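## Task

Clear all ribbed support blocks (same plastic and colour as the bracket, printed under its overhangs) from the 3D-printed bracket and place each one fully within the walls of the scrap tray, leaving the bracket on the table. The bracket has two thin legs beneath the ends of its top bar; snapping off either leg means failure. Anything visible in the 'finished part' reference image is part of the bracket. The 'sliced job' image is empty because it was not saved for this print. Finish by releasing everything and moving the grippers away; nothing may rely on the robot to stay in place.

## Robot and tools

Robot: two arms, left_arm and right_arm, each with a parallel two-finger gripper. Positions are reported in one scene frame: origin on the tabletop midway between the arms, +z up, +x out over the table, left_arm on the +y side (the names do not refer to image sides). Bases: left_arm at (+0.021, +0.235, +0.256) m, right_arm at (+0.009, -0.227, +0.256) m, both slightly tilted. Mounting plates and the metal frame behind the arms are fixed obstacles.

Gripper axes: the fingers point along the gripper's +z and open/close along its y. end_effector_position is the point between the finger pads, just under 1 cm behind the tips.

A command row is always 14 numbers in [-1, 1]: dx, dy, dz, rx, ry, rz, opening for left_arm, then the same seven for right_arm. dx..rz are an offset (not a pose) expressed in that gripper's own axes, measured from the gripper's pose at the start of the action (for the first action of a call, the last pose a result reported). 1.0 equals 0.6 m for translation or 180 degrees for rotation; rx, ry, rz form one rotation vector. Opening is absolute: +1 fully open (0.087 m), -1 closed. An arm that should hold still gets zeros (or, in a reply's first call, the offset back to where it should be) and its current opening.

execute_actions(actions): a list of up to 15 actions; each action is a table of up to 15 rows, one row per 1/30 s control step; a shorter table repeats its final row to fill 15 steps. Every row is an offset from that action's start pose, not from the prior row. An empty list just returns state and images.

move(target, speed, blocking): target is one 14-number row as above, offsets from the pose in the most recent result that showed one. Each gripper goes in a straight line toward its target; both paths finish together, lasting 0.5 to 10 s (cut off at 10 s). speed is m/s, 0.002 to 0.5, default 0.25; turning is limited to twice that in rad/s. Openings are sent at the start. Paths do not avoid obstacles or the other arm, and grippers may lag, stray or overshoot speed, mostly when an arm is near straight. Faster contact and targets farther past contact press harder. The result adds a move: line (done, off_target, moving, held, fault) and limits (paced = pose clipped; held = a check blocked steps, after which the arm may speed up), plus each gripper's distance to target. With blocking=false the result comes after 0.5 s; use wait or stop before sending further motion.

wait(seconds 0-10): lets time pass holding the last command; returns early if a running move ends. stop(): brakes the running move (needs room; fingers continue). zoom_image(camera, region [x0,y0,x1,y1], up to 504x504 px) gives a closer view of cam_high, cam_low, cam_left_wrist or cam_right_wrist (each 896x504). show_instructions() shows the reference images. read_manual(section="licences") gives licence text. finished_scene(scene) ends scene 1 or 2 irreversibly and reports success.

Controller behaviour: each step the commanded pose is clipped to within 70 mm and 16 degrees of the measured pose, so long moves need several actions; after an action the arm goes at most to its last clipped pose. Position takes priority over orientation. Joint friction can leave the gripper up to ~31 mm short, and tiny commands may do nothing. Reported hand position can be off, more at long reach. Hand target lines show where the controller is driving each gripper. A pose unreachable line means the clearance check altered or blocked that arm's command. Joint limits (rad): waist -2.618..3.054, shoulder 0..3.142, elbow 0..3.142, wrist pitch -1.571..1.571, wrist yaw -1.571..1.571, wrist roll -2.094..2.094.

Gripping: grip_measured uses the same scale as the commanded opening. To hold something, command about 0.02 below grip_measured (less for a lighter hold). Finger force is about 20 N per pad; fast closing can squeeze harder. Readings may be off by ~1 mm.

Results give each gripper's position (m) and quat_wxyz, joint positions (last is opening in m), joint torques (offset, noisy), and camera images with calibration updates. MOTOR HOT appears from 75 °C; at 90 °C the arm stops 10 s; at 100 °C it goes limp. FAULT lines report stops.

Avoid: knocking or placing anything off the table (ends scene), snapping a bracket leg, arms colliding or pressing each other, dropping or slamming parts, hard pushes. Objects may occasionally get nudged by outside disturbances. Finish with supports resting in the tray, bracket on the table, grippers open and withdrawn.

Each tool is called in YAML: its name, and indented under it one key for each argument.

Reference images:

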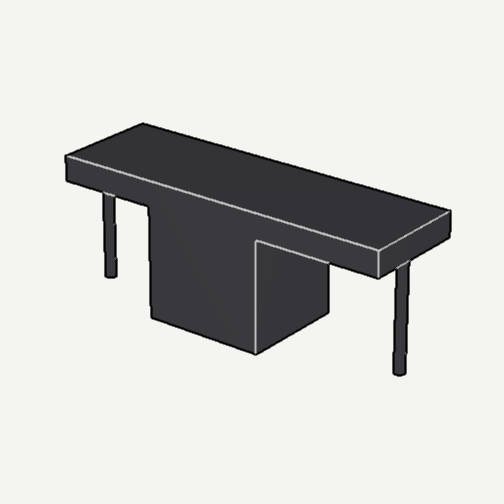

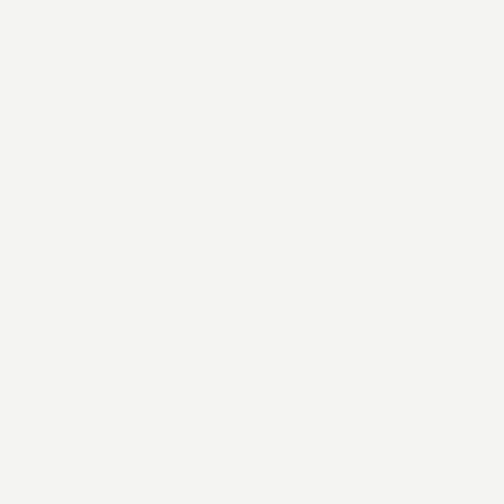

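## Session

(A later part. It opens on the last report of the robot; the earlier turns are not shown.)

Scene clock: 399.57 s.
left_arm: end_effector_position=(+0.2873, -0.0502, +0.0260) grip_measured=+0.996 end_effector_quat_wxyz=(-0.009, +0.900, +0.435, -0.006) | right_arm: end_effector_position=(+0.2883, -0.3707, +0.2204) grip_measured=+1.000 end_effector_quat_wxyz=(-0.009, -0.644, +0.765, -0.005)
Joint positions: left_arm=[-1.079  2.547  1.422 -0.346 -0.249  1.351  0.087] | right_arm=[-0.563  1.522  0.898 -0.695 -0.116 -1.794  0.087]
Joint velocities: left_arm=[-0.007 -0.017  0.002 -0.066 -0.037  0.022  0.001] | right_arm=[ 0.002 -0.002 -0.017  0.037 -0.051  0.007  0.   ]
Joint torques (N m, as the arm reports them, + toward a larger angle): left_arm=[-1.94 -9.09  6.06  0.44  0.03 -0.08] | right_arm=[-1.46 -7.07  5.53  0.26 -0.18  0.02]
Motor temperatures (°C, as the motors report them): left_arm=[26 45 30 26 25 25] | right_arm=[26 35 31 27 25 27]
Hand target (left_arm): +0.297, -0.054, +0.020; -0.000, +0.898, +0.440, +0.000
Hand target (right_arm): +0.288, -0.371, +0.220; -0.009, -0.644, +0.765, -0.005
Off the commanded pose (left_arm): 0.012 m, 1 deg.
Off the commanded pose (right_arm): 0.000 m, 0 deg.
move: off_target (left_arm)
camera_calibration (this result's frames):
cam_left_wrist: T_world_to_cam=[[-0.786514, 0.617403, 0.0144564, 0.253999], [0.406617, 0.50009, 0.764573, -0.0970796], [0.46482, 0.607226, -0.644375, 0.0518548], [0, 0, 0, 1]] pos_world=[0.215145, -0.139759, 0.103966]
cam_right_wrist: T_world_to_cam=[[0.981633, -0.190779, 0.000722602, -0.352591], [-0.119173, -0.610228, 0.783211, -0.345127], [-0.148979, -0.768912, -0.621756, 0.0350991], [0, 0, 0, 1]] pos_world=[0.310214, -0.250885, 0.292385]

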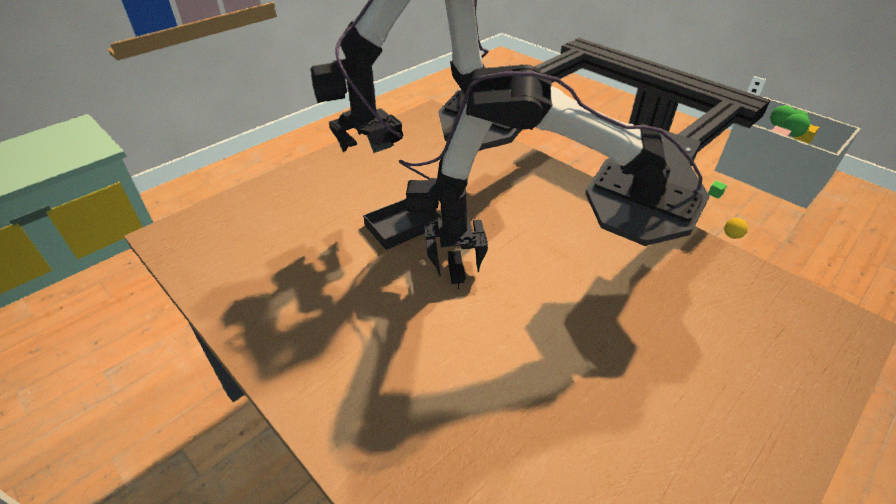

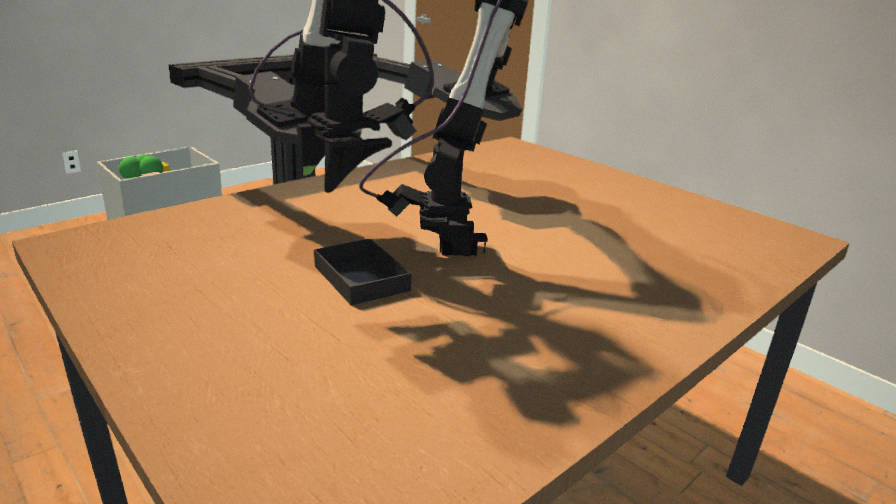

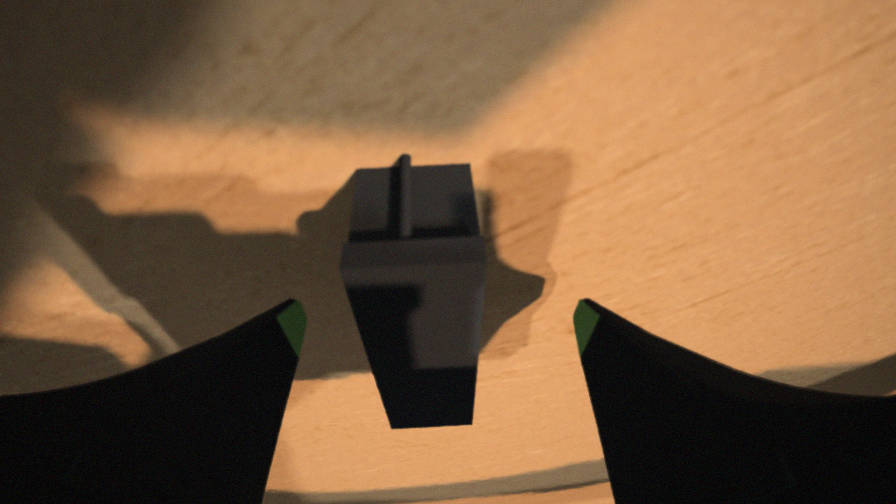

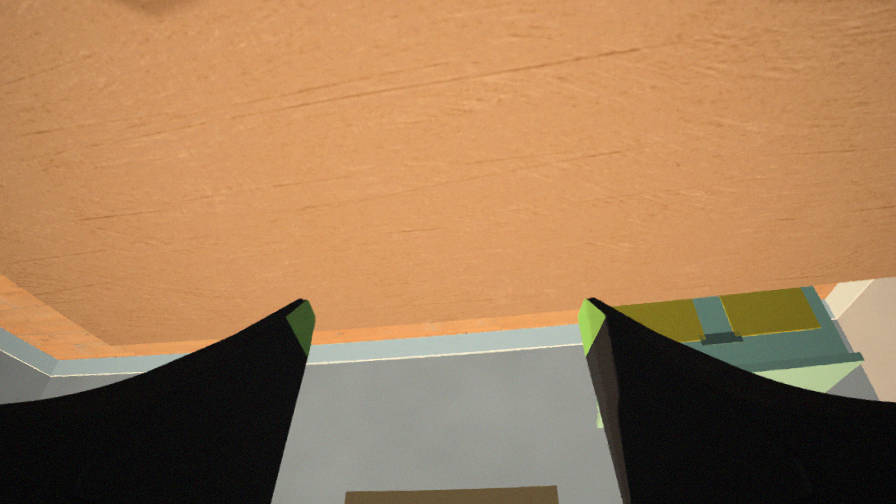

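zoom_image:
  camera: "cam_low"
  region: [420, 200, 500, 265]

zoom_image:
  camera: "cam_high"
  region: [410, 210, 510, 300]

Region (420, 200, 500, 265) of cam_low's 896x504 image, scaled by 6.300, with more detail than that image has; it fills the top 410 rows of this view, and the rest is white.

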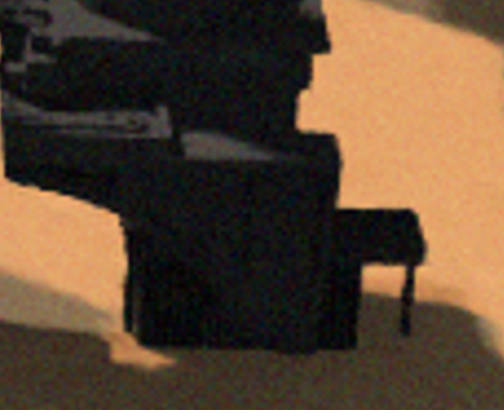

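Region (410, 210, 510, 300) of cam_high's 896x504 image, scaled by 5.040, with more detail than that image has; it fills the top 454 rows of this view, and the rest is white.

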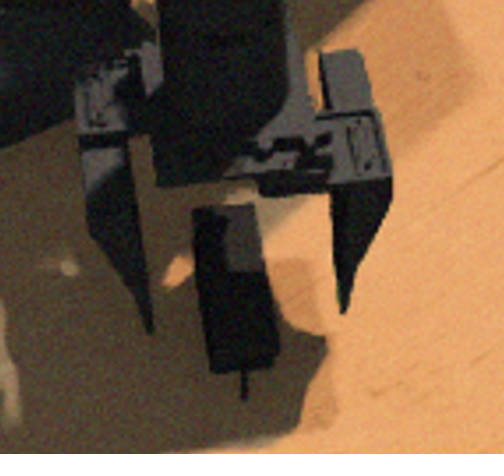

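move:
  target: [-0.0095, 0.0105, 0.002, -0.0077, -0.0092, 0, 1, 0, 0, 0, 0, 0, 0, 1]
  speed: 0.02

Scene clock: 414.70 s.
left_arm: end_effector_position=(+0.2872, -0.0545, +0.0253) grip_measured=+0.996 end_effector_quat_wxyz=(-0.001, +0.900, +0.436, -0.012) | right_arm: end_effector_position=(+0.2883, -0.3707, +0.2204) grip_measured=+1.000 end_effector_quat_wxyz=(-0.009, -0.644, +0.765, -0.005)
Joint positions: left_arm=[-1.079  2.547  1.422 -0.332 -0.234  1.352  0.087] | right_arm=[-0.563  1.522  0.898 -0.695 -0.116 -1.794  0.087]
Joint velocities: left_arm=[ 0.012  0.007 -0.002 -0.095  0.051 -0.022  0.001] | right_arm=[ 0.002 -0.007 -0.017 -0.051 -0.022 -0.007  0.   ]
Joint torques (N m, as the arm reports them, + toward a larger angle): left_arm=[ -3.07 -10.87   3.58   0.47   0.24  -0.09] | right_arm=[-1.41 -7.09  5.61  0.23 -0.16  0.03]
Motor temperatures (°C, as the motors report them): left_arm=[26 45 31 26 25 25] | right_arm=[26 35 31 27 25 27]
Hand target (left_arm): +0.289, -0.059, +0.025; +0.008, +0.900, +0.435, -0.014
Hand target (right_arm): +0.288, -0.371, +0.220; -0.009, -0.644, +0.765, -0.005
Off the commanded pose (left_arm): 0.004 m, 1 deg.
Off the commanded pose (right_arm): 0.000 m, 0 deg.
move: done
camera_calibration (this result's frames):
cam_left_wrist: T_world_to_cam=[[-0.788298, 0.615275, 0.00487774, 0.257213], [0.407717, 0.516402, 0.753057, -0.093509], [0.460818, 0.595622, -0.657937, 0.0548297], [0, 0, 0, 1]] pos_world=[0.215619, -0.142626, 0.105237]
cam_right_wrist: T_world_to_cam=[[0.981633, -0.190779, 0.000722602, -0.352591], [-0.119173, -0.610228, 0.783211, -0.345127], [-0.148979, -0.768912, -0.621756, 0.0350991], [0, 0, 0, 1]] pos_world=[0.310214, -0.250885, 0.292385]

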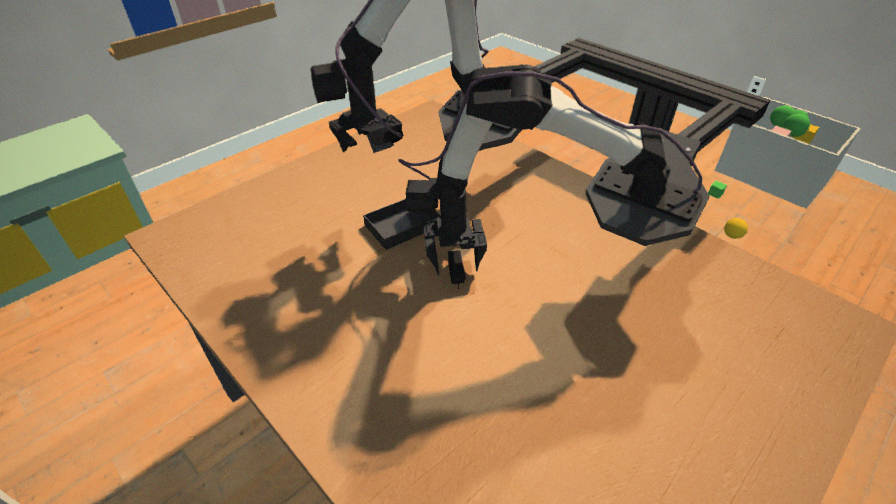

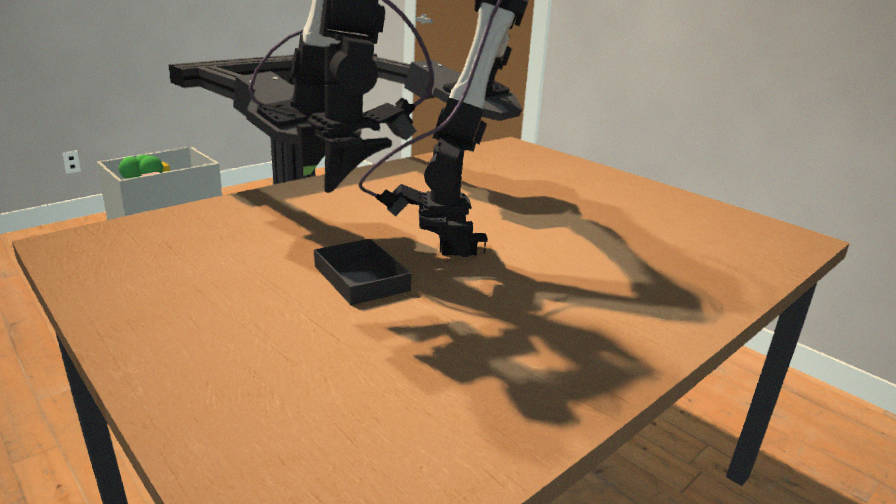

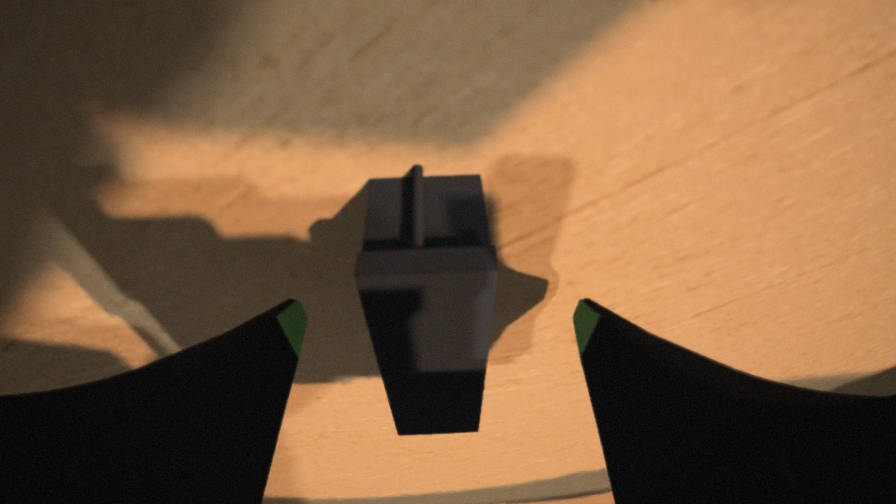

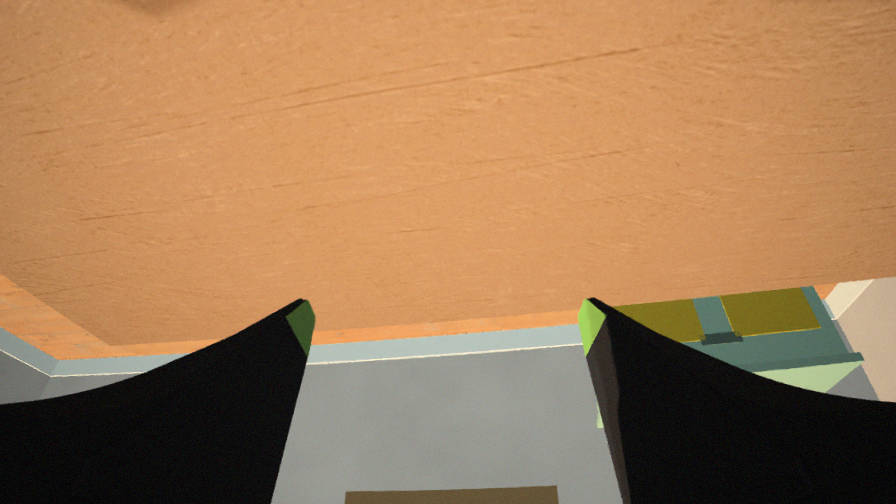

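execute_actions:
  actions: []

Scene clock: 427.33 s.
left_arm: end_effector_position=(+0.2872, -0.0547, +0.0252) grip_measured=+0.996 end_effector_quat_wxyz=(-0.001, +0.900, +0.436, -0.013) | right_arm: end_effector_position=(+0.2883, -0.3707, +0.2204) grip_measured=+1.000 end_effector_quat_wxyz=(-0.009, -0.644, +0.765, -0.005)
Joint positions: left_arm=[-1.079  2.547  1.422 -0.332 -0.233  1.352  0.087] | right_arm=[-0.563  1.522  0.898 -0.695 -0.116 -1.794  0.087]
Joint velocities: left_arm=[ 0.012 -0.012  0.002 -0.037  0.007  0.037  0.   ] | right_arm=[ 0.002  0.007  0.002 -0.051 -0.007  0.051  0.   ]
Joint torques (N m, as the arm reports them, + toward a larger angle): left_arm=[ -3.18 -10.87   3.48   0.45   0.2   -0.11] | right_arm=[-1.36 -7.15  5.55  0.25 -0.16  0.03]
Motor temperatures (°C, as the motors report them): left_arm=[26 46 31 26 25 25] | right_arm=[26 35 31 27 25 27]
Hand target (left_arm): +0.289, -0.059, +0.025; +0.008, +0.900, +0.435, -0.014
Hand target (right_arm): +0.288, -0.371, +0.220; -0.009, -0.644, +0.765, -0.005
Off the commanded pose (left_arm): 0.004 m, 1 deg.
Off the commanded pose (right_arm): 0.000 m, 0 deg.
camera_calibration (this result's frames):
cam_left_wrist: T_world_to_cam=[[-0.78842, 0.615122, 0.00432724, 0.257398], [0.407707, 0.517277, 0.752462, -0.0933033], [0.460618, 0.595021, -0.658621, 0.0549785], [0, 0, 0, 1]] pos_world=[0.215654, -0.142781, 0.105303]
cam_right_wrist: T_world_to_cam=[[0.981633, -0.190779, 0.000722602, -0.352591], [-0.119173, -0.610228, 0.783211, -0.345127], [-0.148979, -0.768912, -0.621756, 0.0350991], [0, 0, 0, 1]] pos_world=[0.310214, -0.250885, 0.292385]

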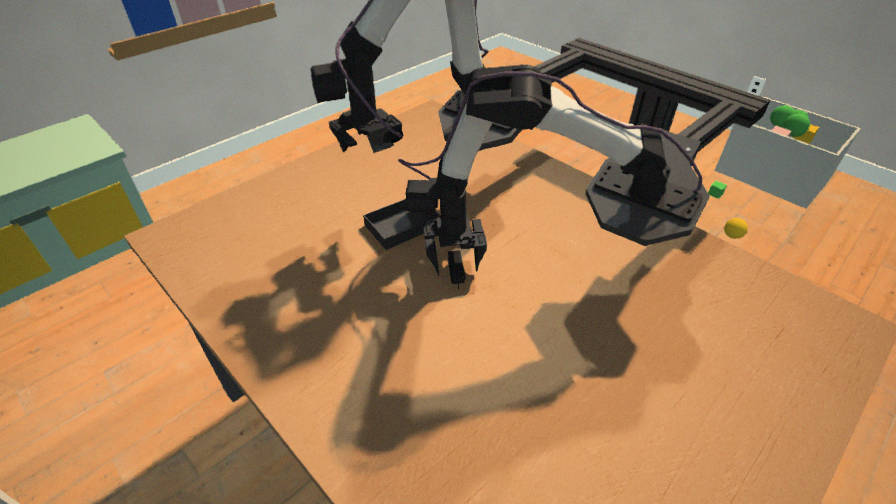

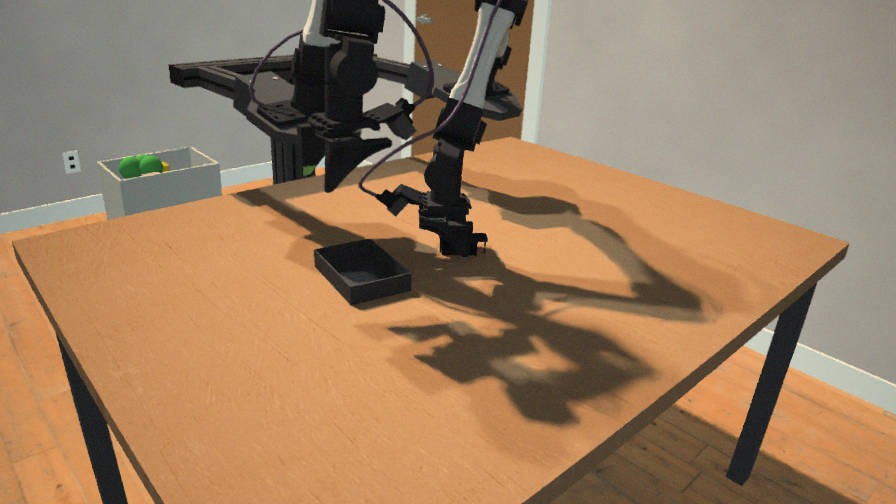

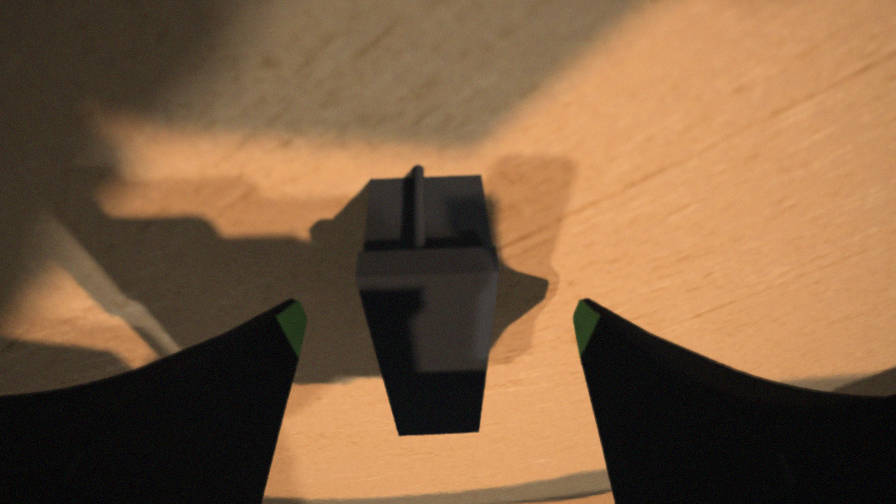

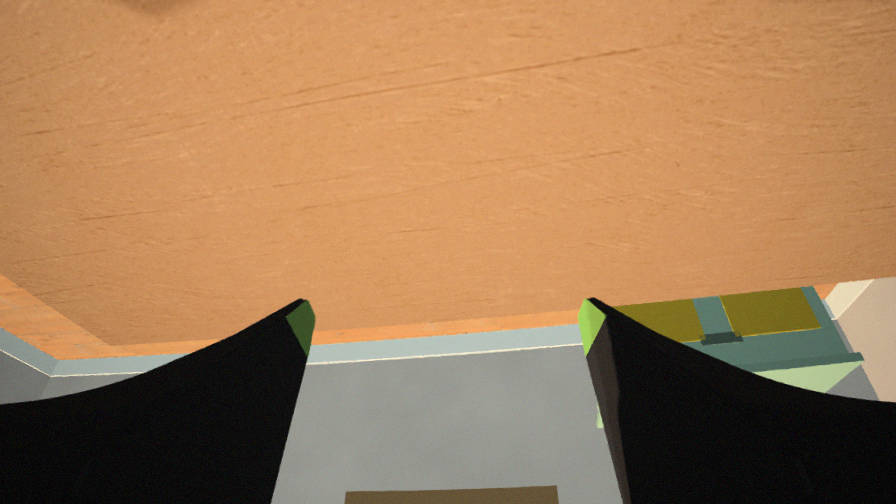

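execute_actions:
  actions:
    - [[0,0,0,0,0,0,0.9,0,0,0,0,0,0,1],[0,0,0,0,0,0,0.8,0,0,0,0,0,0,1],[0,0,0,0,0,0,0.7,0,0,0,0,0,0,1],[0,0,0,0,0,0,0.6,0,0,0,0,0,0,1],[0,0,0,0,0,0,0.5,0,0,0,0,0,0,1],[0,0,0,0,0,0,0.4,0,0,0,0,0,0,1],[0,0,0,0,0,0,0.3,0,0,0,0,0,0,1],[0,0,0,0,0,0,0.2,0,0,0,0,0,0,1],[0,0,0,0,0,0,0.1,0,0,0,0,0,0,1],[0,0,0,0,0,0,0.0,0,0,0,0,0,0,1],[0,0,0,0,0,0,-0.05,0,0,0,0,0,0,1],[0,0,0,0,0,0,-0.1,0,0,0,0,0,0,1],[0,0,0,0,0,0,-0.13,0,0,0,0,0,0,1],[0,0,0,0,0,0,-0.16,0,0,0,0,0,0,1],[0,0,0,0,0,0,-0.18,0,0,0,0,0,0,1]]
    - [[0,0,0,0,0,0,-0.2,0,0,0,0,0,0,1],[0,0,0,0,0,0,-0.21,0,0,0,0,0,0,1],[0,0,0,0,0,0,-0.22,0,0,0,0,0,0,1],[0,0,0,0,0,0,-0.23,0,0,0,0,0,0,1],[0,0,0,0,0,0,-0.24,0,0,0,0,0,0,1],[0,0,0,0,0,0,-0.25,0,0,0,0,0,0,1],[0,0,0,0,0,0,-0.26,0,0,0,0,0,0,1],[0,0,0,0,0,0,-0.27,0,0,0,0,0,0,1],[0,0,0,0,0,0,-0.28,0,0,0,0,0,0,1],[0,0,0,0,0,0,-0.29,0,0,0,0,0,0,1],[0,0,0,0,0,0,-0.30,0,0,0,0,0,0,1],[0,0,0,0,0,0,-0.31,0,0,0,0,0,0,1],[0,0,0,0,0,0,-0.32,0,0,0,0,0,0,1],[0,0,0,0,0,0,-0.33,0,0,0,0,0,0,1],[0,0,0,0,0,0,-0.34,0,0,0,0,0,0,1]]
    - [[0,0,0,0,0,0,-0.35,0,0,0,0,0,0,1]]

Scene clock: 442.20 s.
left_arm: end_effector_position=(+0.2872, -0.0547, +0.0252) grip_measured=-0.342 end_effector_quat_wxyz=(-0.001, +0.900, +0.436, -0.013) | right_arm: end_effector_position=(+0.2883, -0.3707, +0.2204) grip_measured=+1.000 end_effector_quat_wxyz=(-0.009, -0.644, +0.765, -0.005)
Joint positions: left_arm=[-1.079  2.547  1.422 -0.332 -0.233  1.352  0.029] | right_arm=[-0.563  1.522  0.898 -0.695 -0.116 -1.794  0.087]
Joint velocities: left_arm=[ 0.007 -0.002 -0.012  0.007  0.037 -0.037 -0.   ] | right_arm=[-0.012  0.007 -0.007 -0.007 -0.007  0.007  0.   ]
Joint torques (N m, as the arm reports them, + toward a larger angle): left_arm=[ -3.16 -10.86   3.64   0.3    0.13  -0.14] | right_arm=[-1.5  -7.09  5.6   0.26 -0.16  0.03]
Motor temperatures (°C, as the motors report them): left_arm=[26 48 31 26 25 25] | right_arm=[26 35 31 27 25 27]
Hand target (left_arm): +0.287, -0.055, +0.025; -0.001, +0.900, +0.436, -0.013
Hand target (right_arm): +0.288, -0.371, +0.220; -0.009, -0.644, +0.765, -0.005
Off the commanded pose (left_arm): 0.000 m, 0 deg.
Off the commanded pose (right_arm): 0.000 m, 0 deg.
camera_calibration (this result's frames):
cam_left_wrist: T_world_to_cam=[[-0.78842, 0.615122, 0.00432724, 0.257398], [0.407707, 0.517277, 0.752462, -0.0933033], [0.460618, 0.595021, -0.658621, 0.0549785], [0, 0, 0, 1]] pos_world=[0.215654, -0.142781, 0.105303]
cam_right_wrist: T_world_to_cam=[[0.981633, -0.190779, 0.000722602, -0.352591], [-0.119173, -0.610228, 0.783211, -0.345127], [-0.148979, -0.768912, -0.621756, 0.0350991], [0, 0, 0, 1]] pos_world=[0.310214, -0.250885, 0.292385]

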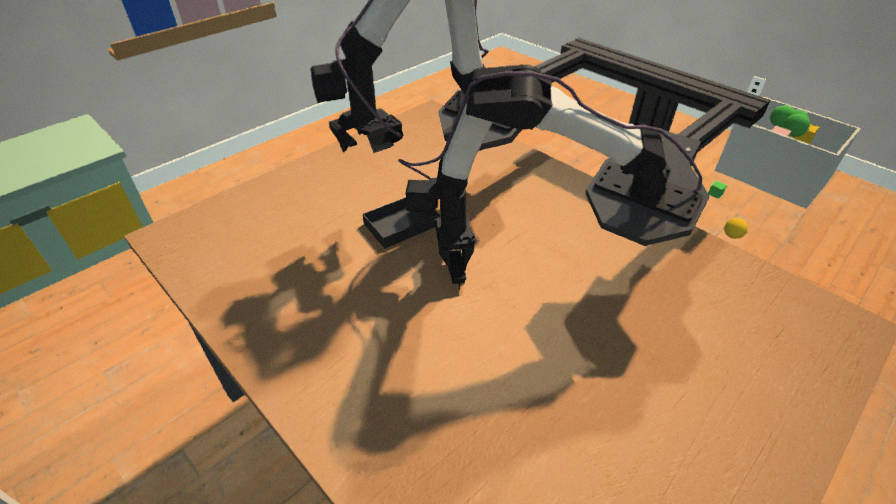

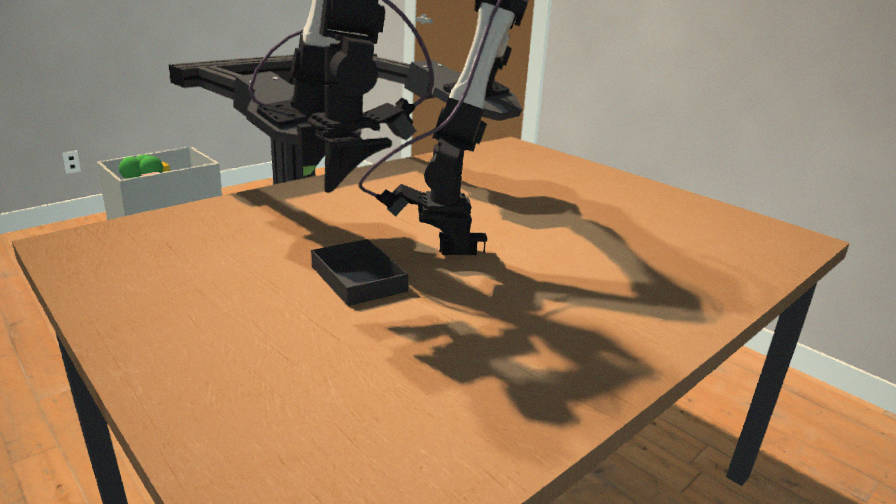

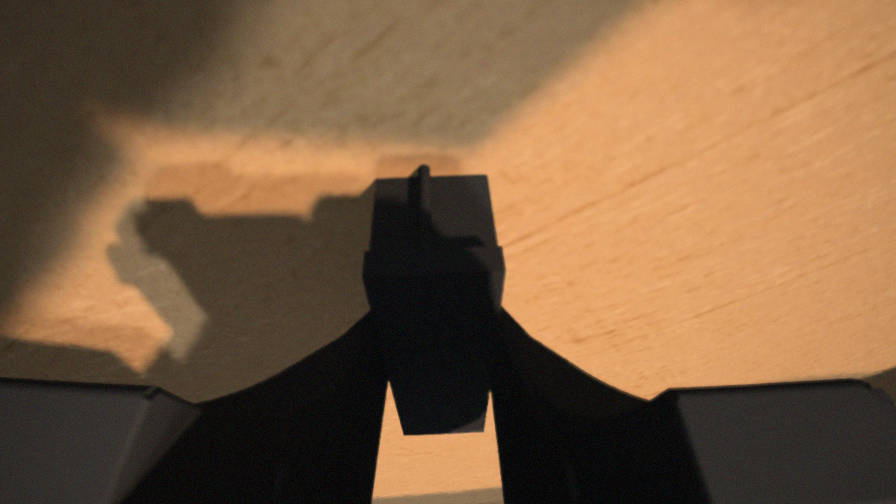

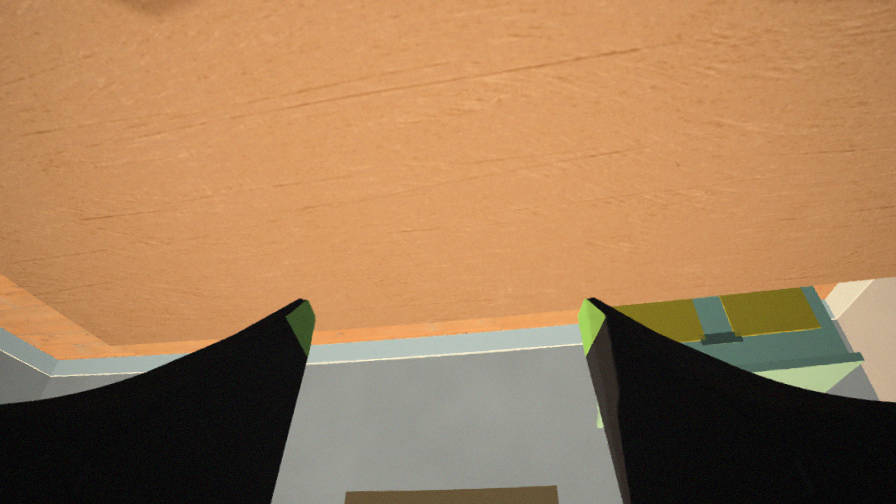

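execute_actions:
  actions:
    - [[0,0,0,0,0,0,-0.36,0,0,0,0,0,0,1],[0,0,0,0,0,0,-0.365,0,0,0,0,0,0,1],[0,0,0,0,0,0,-0.37,0,0,0,0,0,0,1],[0,0,0,0,0,0,-0.375,0,0,0,0,0,0,1],[0,0,0,0,0,0,-0.38,0,0,0,0,0,0,1]]

Scene clock: 445.07 s.
left_arm: end_effector_position=(+0.2872, -0.0547, +0.0252) grip_measured=-0.342 end_effector_quat_wxyz=(-0.001, +0.900, +0.436, -0.013) | right_arm: end_effector_position=(+0.2883, -0.3707, +0.2204) grip_measured=+1.000 end_effector_quat_wxyz=(-0.009, -0.644, +0.765, -0.005)
Joint positions: left_arm=[-1.079  2.547  1.422 -0.332 -0.233  1.352  0.029] | right_arm=[-0.563  1.522  0.898 -0.695 -0.116 -1.794  0.087]
Joint velocities: left_arm=[-0.017  0.002 -0.007  0.007  0.066  0.022  0.001] | right_arm=[ 0.007  0.007 -0.002 -0.051 -0.037 -0.051  0.   ]
Joint torques (N m, as the arm reports them, + toward a larger angle): left_arm=[ -3.26 -10.9    3.59   0.31   0.14  -0.18] | right_arm=[-1.35 -7.14  5.57  0.25 -0.14  0.04]
Motor temperatures (°C, as the motors report them): left_arm=[26 48 31 26 25 25] | right_arm=[26 35 31 27 25 27]
Hand target (left_arm): +0.287, -0.055, +0.025; -0.001, +0.900, +0.436, -0.013
Hand target (right_arm): +0.288, -0.371, +0.220; -0.009, -0.644, +0.765, -0.005
Off the commanded pose (left_arm): 0.000 m, 0 deg.
Off the commanded pose (right_arm): 0.000 m, 0 deg.
camera_calibration (this result's frames):
cam_left_wrist: T_world_to_cam=[[-0.78842, 0.615122, 0.00432724, 0.257398], [0.407707, 0.517277, 0.752462, -0.0933033], [0.460618, 0.595021, -0.658621, 0.0549785], [0, 0, 0, 1]] pos_world=[0.215654, -0.142781, 0.105303]
cam_right_wrist: T_world_to_cam=[[0.981633, -0.190779, 0.000722602, -0.352591], [-0.119173, -0.610228, 0.783211, -0.345127], [-0.148979, -0.768912, -0.621756, 0.0350991], [0, 0, 0, 1]] pos_world=[0.310214, -0.250885, 0.292385]

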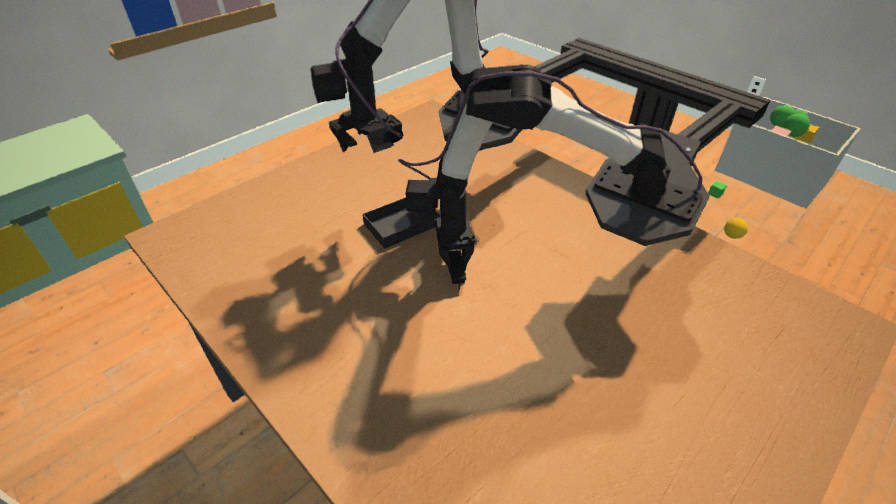

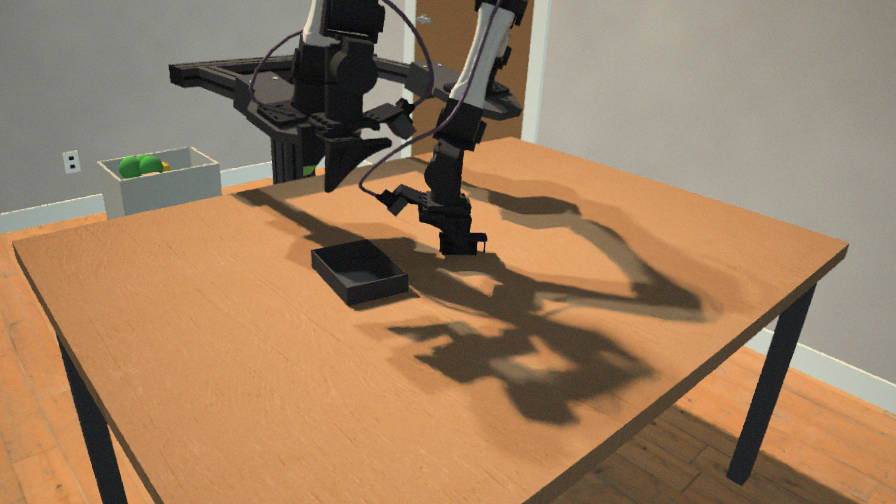

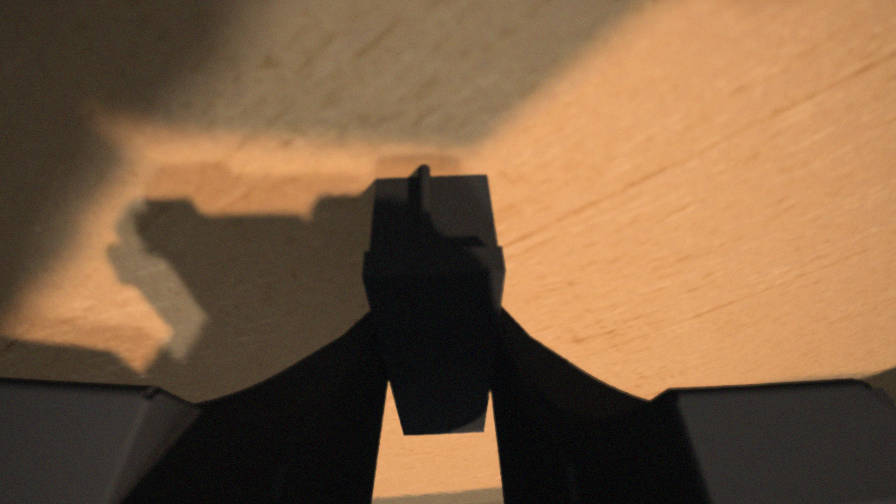

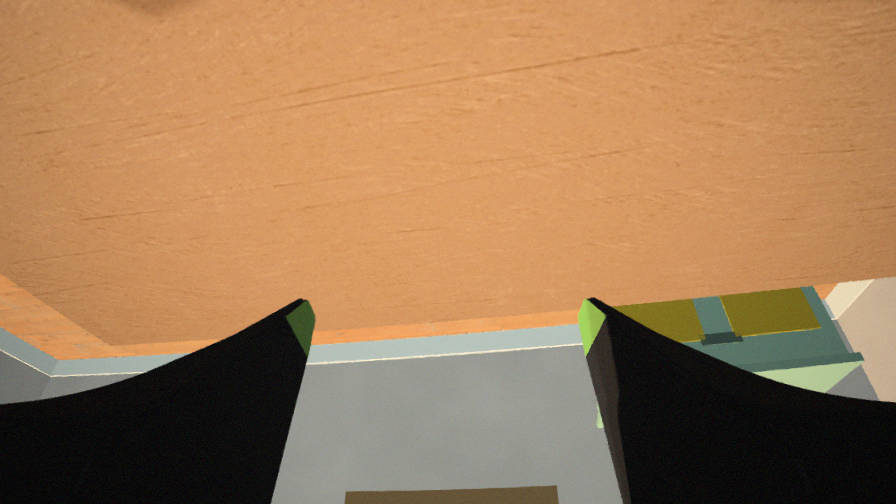

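move:
  target: [0,0,-0.1,0,0,0,-0.38,0,0,0,0,0,0,1]
  speed: 0.08

Scene clock: 526.77 s.
left_arm: end_effector_position=(+0.3001, -0.0631, +0.0845) grip_measured=-0.342 end_effector_quat_wxyz=(+0.016, +0.897, +0.442, -0.010) | right_arm: end_effector_position=(+0.2883, -0.3707, +0.2204) grip_measured=+1.000 end_effector_quat_wxyz=(-0.009, -0.644, +0.765, -0.005)
Joint positions: left_arm=[-1.104  2.382  1.405 -0.45  -0.233  1.324  0.029] | right_arm=[-0.563  1.522  0.898 -0.695 -0.116 -1.794  0.087]
Joint velocities: left_arm=[-0.002  0.007 -0.002 -0.022  0.022 -0.051  0.001] | right_arm=[-0.012 -0.012 -0.017  0.007  0.007  0.037  0.   ]
Joint torques (N m, as the arm reports them, + toward a larger angle): left_arm=[ -3.96 -11.56   2.18   0.18   0.11  -0.19] | right_arm=[-1.4  -7.09  5.6   0.24 -0.16  0.02]
Motor temperatures (°C, as the motors report them): left_arm=[26 53 31 26 25 25] | right_arm=[26 36 31 27 25 27]
Hand target (left_arm): +0.290, -0.055, +0.085; -0.000, +0.900, +0.436, -0.013
Hand target (right_arm): +0.288, -0.371, +0.220; -0.009, -0.644, +0.765, -0.005
Off the commanded pose (left_arm): 0.015 m, 2 deg.
Off the commanded pose (right_arm): 0.000 m, 0 deg.
move: off_target (left_arm)
camera_calibration (this result's frames):
cam_left_wrist: T_world_to_cam=[[-0.795472, 0.605351, -0.0278192, 0.276699], [0.387417, 0.543319, 0.744791, -0.130467], [0.465975, 0.581683, -0.666718, 0.0913381], [0, 0, 0, 1]] pos_world=[0.22809, -0.149745, 0.165765]
cam_right_wrist: T_world_to_cam=[[0.981633, -0.190779, 0.000722602, -0.352591], [-0.119173, -0.610228, 0.783211, -0.345127], [-0.148979, -0.768912, -0.621756, 0.0350991], [0, 0, 0, 1]] pos_world=[0.310214, -0.250885, 0.292385]

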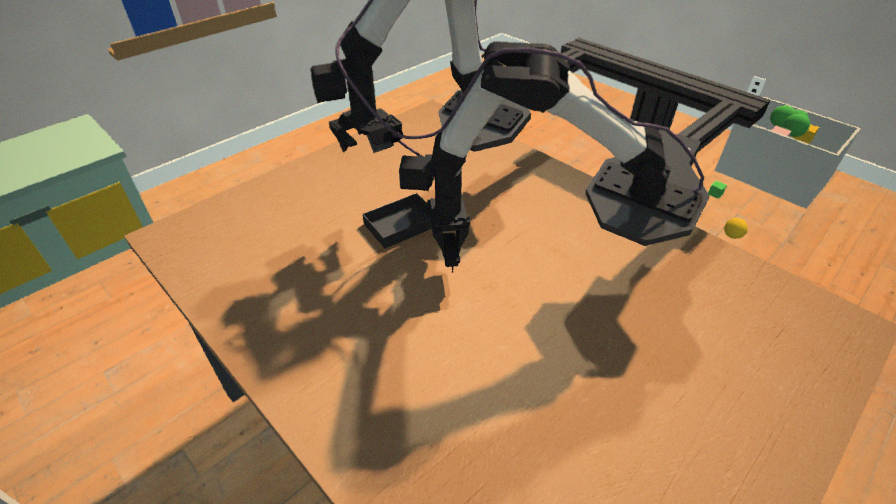

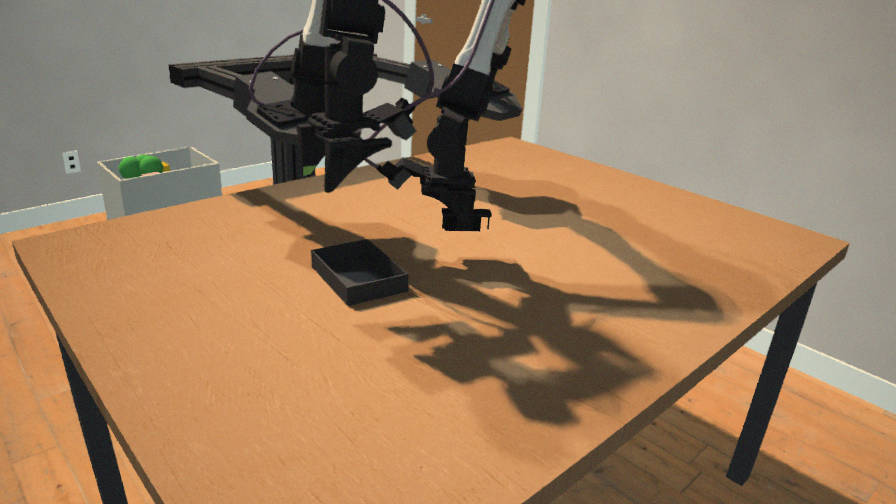

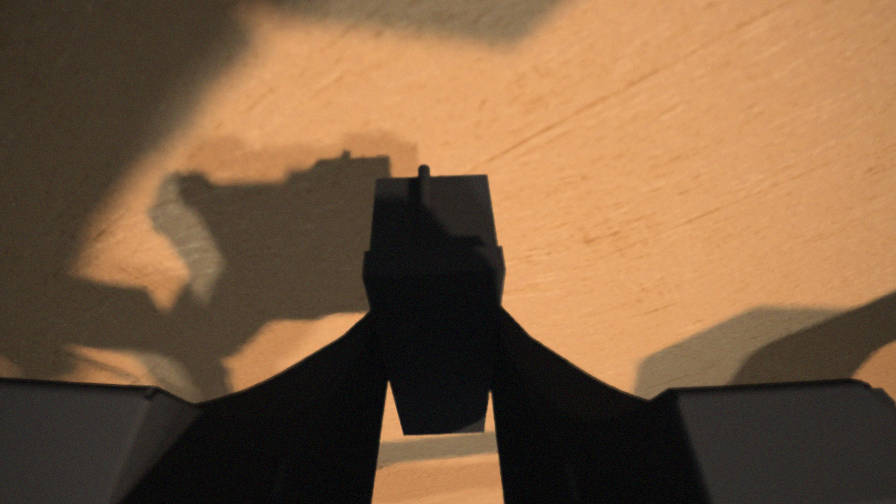

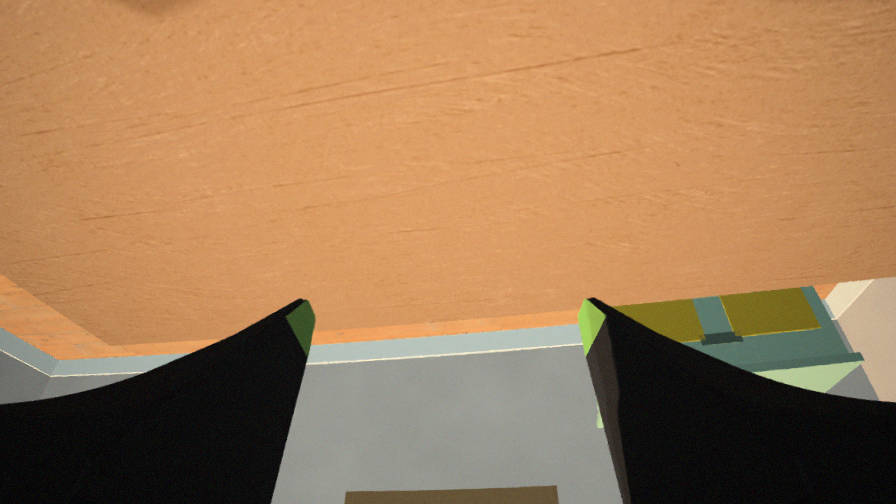

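move:
  target: [0.1168,-0.0908,-0.1983,-0.1334,-0.3891,-0.1785,-0.38,-0.4468,0.058,-0.0582,-0.0342,-0.422,-0.0478,1]
  speed: 0.2

Scene clock: 541.40 s.
left_arm: end_effector_position=(+0.3083, +0.0299, +0.1986) grip_measured=-0.342 end_effector_quat_wxyz=(+0.421, +0.571, +0.560, -0.428) | right_arm: end_effector_position=(+0.3023, -0.1038, +0.2561) grip_measured=+1.000 end_effector_quat_wxyz=(+0.425, -0.563, +0.571, +0.420)
Joint positions: left_arm=[-0.372  1.817  0.632  0.247  1.141  1.184  0.029] | right_arm=[-0.293  1.72   0.914 -0.967 -1.316 -2.068  0.087]
Joint velocities: left_arm=[ 0.012 -0.002 -0.007  0.022  0.037 -0.007  0.   ] | right_arm=[-0.017 -0.007  0.012 -0.022 -0.051  0.007  0.   ]
Joint torques (N m, as the arm reports them, + toward a larger angle): left_arm=[ 0.43 -7.86  1.07  1.06  0.72 -0.25] | right_arm=[ 0.01 -6.43  2.22 -0.36 -0.76 -0.05]
Motor temperatures (°C, as the motors report them): left_arm=[26 53 30 26 25 25] | right_arm=[26 36 31 27 25 27]
Hand target (left_arm): +0.305, +0.033, +0.200; +0.424, +0.565, +0.562, -0.430
Hand target (right_arm): +0.296, -0.100, +0.251; -0.422, +0.560, -0.569, -0.429
Off the commanded pose (left_arm): 0.008 m, 2 deg.
Off the commanded pose (right_arm): 0.007 m, 2 deg.
joint sent to its limit (right arm) — the command would take joint 6 (wrist roll) past its lower limit, so that joint was sent only as far as its limit.
move: done
camera_calibration (this result's frames):
cam_left_wrist: T_world_to_cam=[[-0.999951, 0.00984603, 0.00122945, 0.305201], [0.00851404, 0.915033, -0.403289, 0.06457], [-0.00509578, -0.403259, -0.915072, 0.333543], [0, 0, 0, 1]] pos_world=[0.306335, 0.0724152, 0.330881]
cam_right_wrist: T_world_to_cam=[[0.999551, -0.0220894, -0.0202454, -0.29802], [-0.0282361, -0.920497, -0.389728, 0.0321576], [-0.010027, 0.390124, -0.920708, 0.419437], [0, 0, 0, 1]] pos_world=[0.302999, -0.140615, 0.392678]

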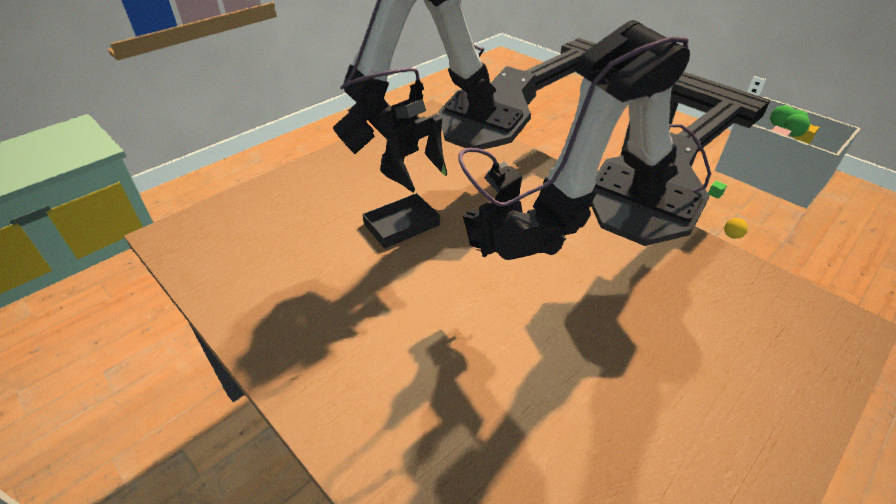

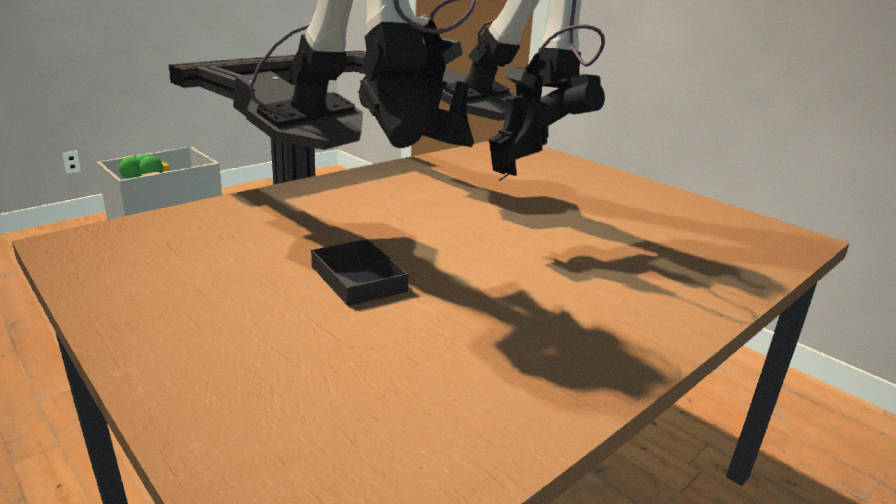

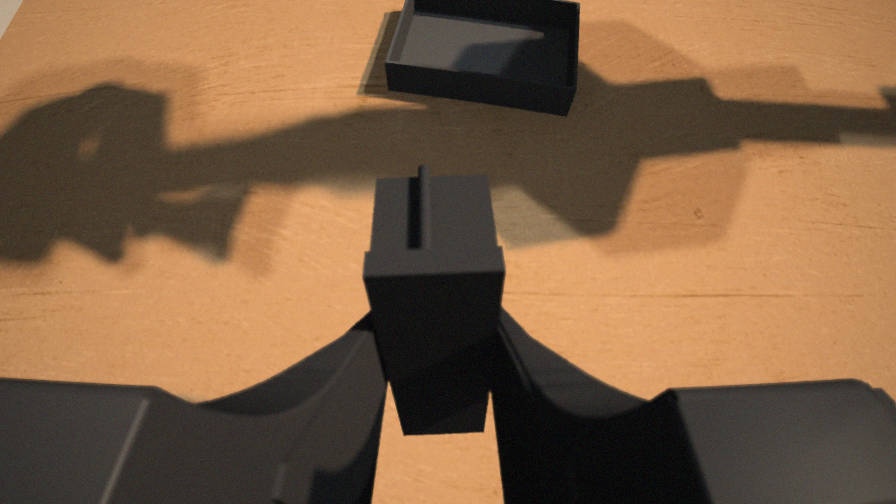

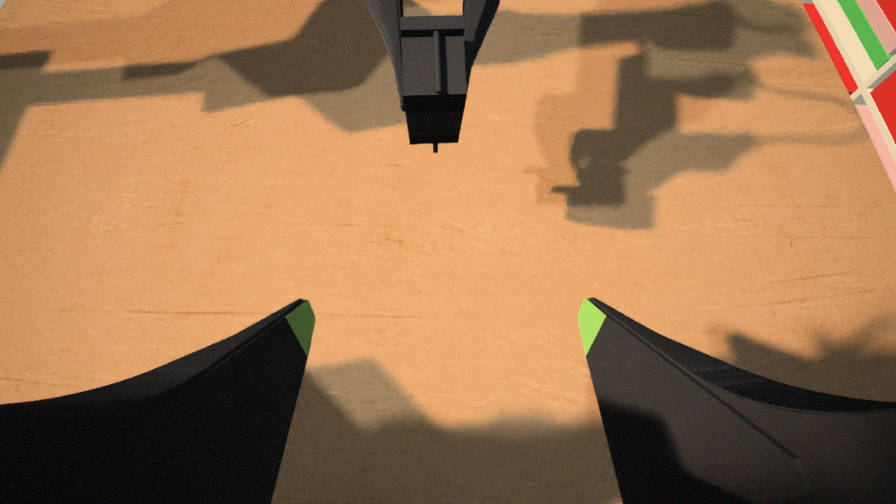

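zoom_image:
  camera: "cam_right_wrist"
  region: [340, 0, 540, 170]

zoom_image:
  camera: "cam_low"
  region: [400, 40, 620, 200]

Region (340, 0, 540, 170) of cam_right_wrist's 896x504 image, scaled by 2.520, with more detail than that image has; it fills the top 428 rows of this view, and the rest is white.

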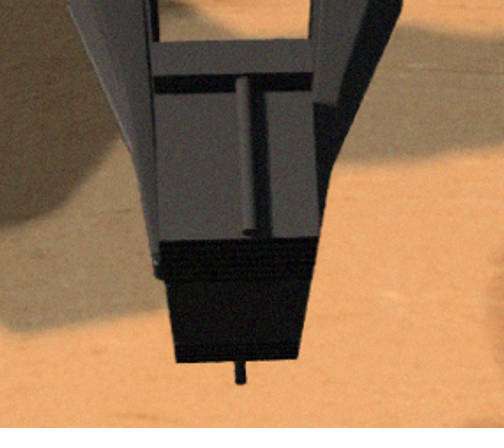

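Region (400, 40, 620, 200) of cam_low's 896x504 image, scaled by 2.291, with more detail than that image has; it fills the top 367 rows of this view, and the rest is white.

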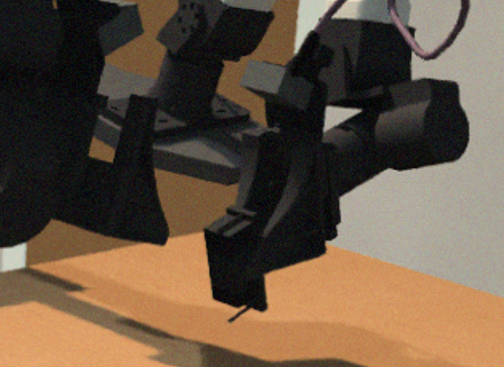

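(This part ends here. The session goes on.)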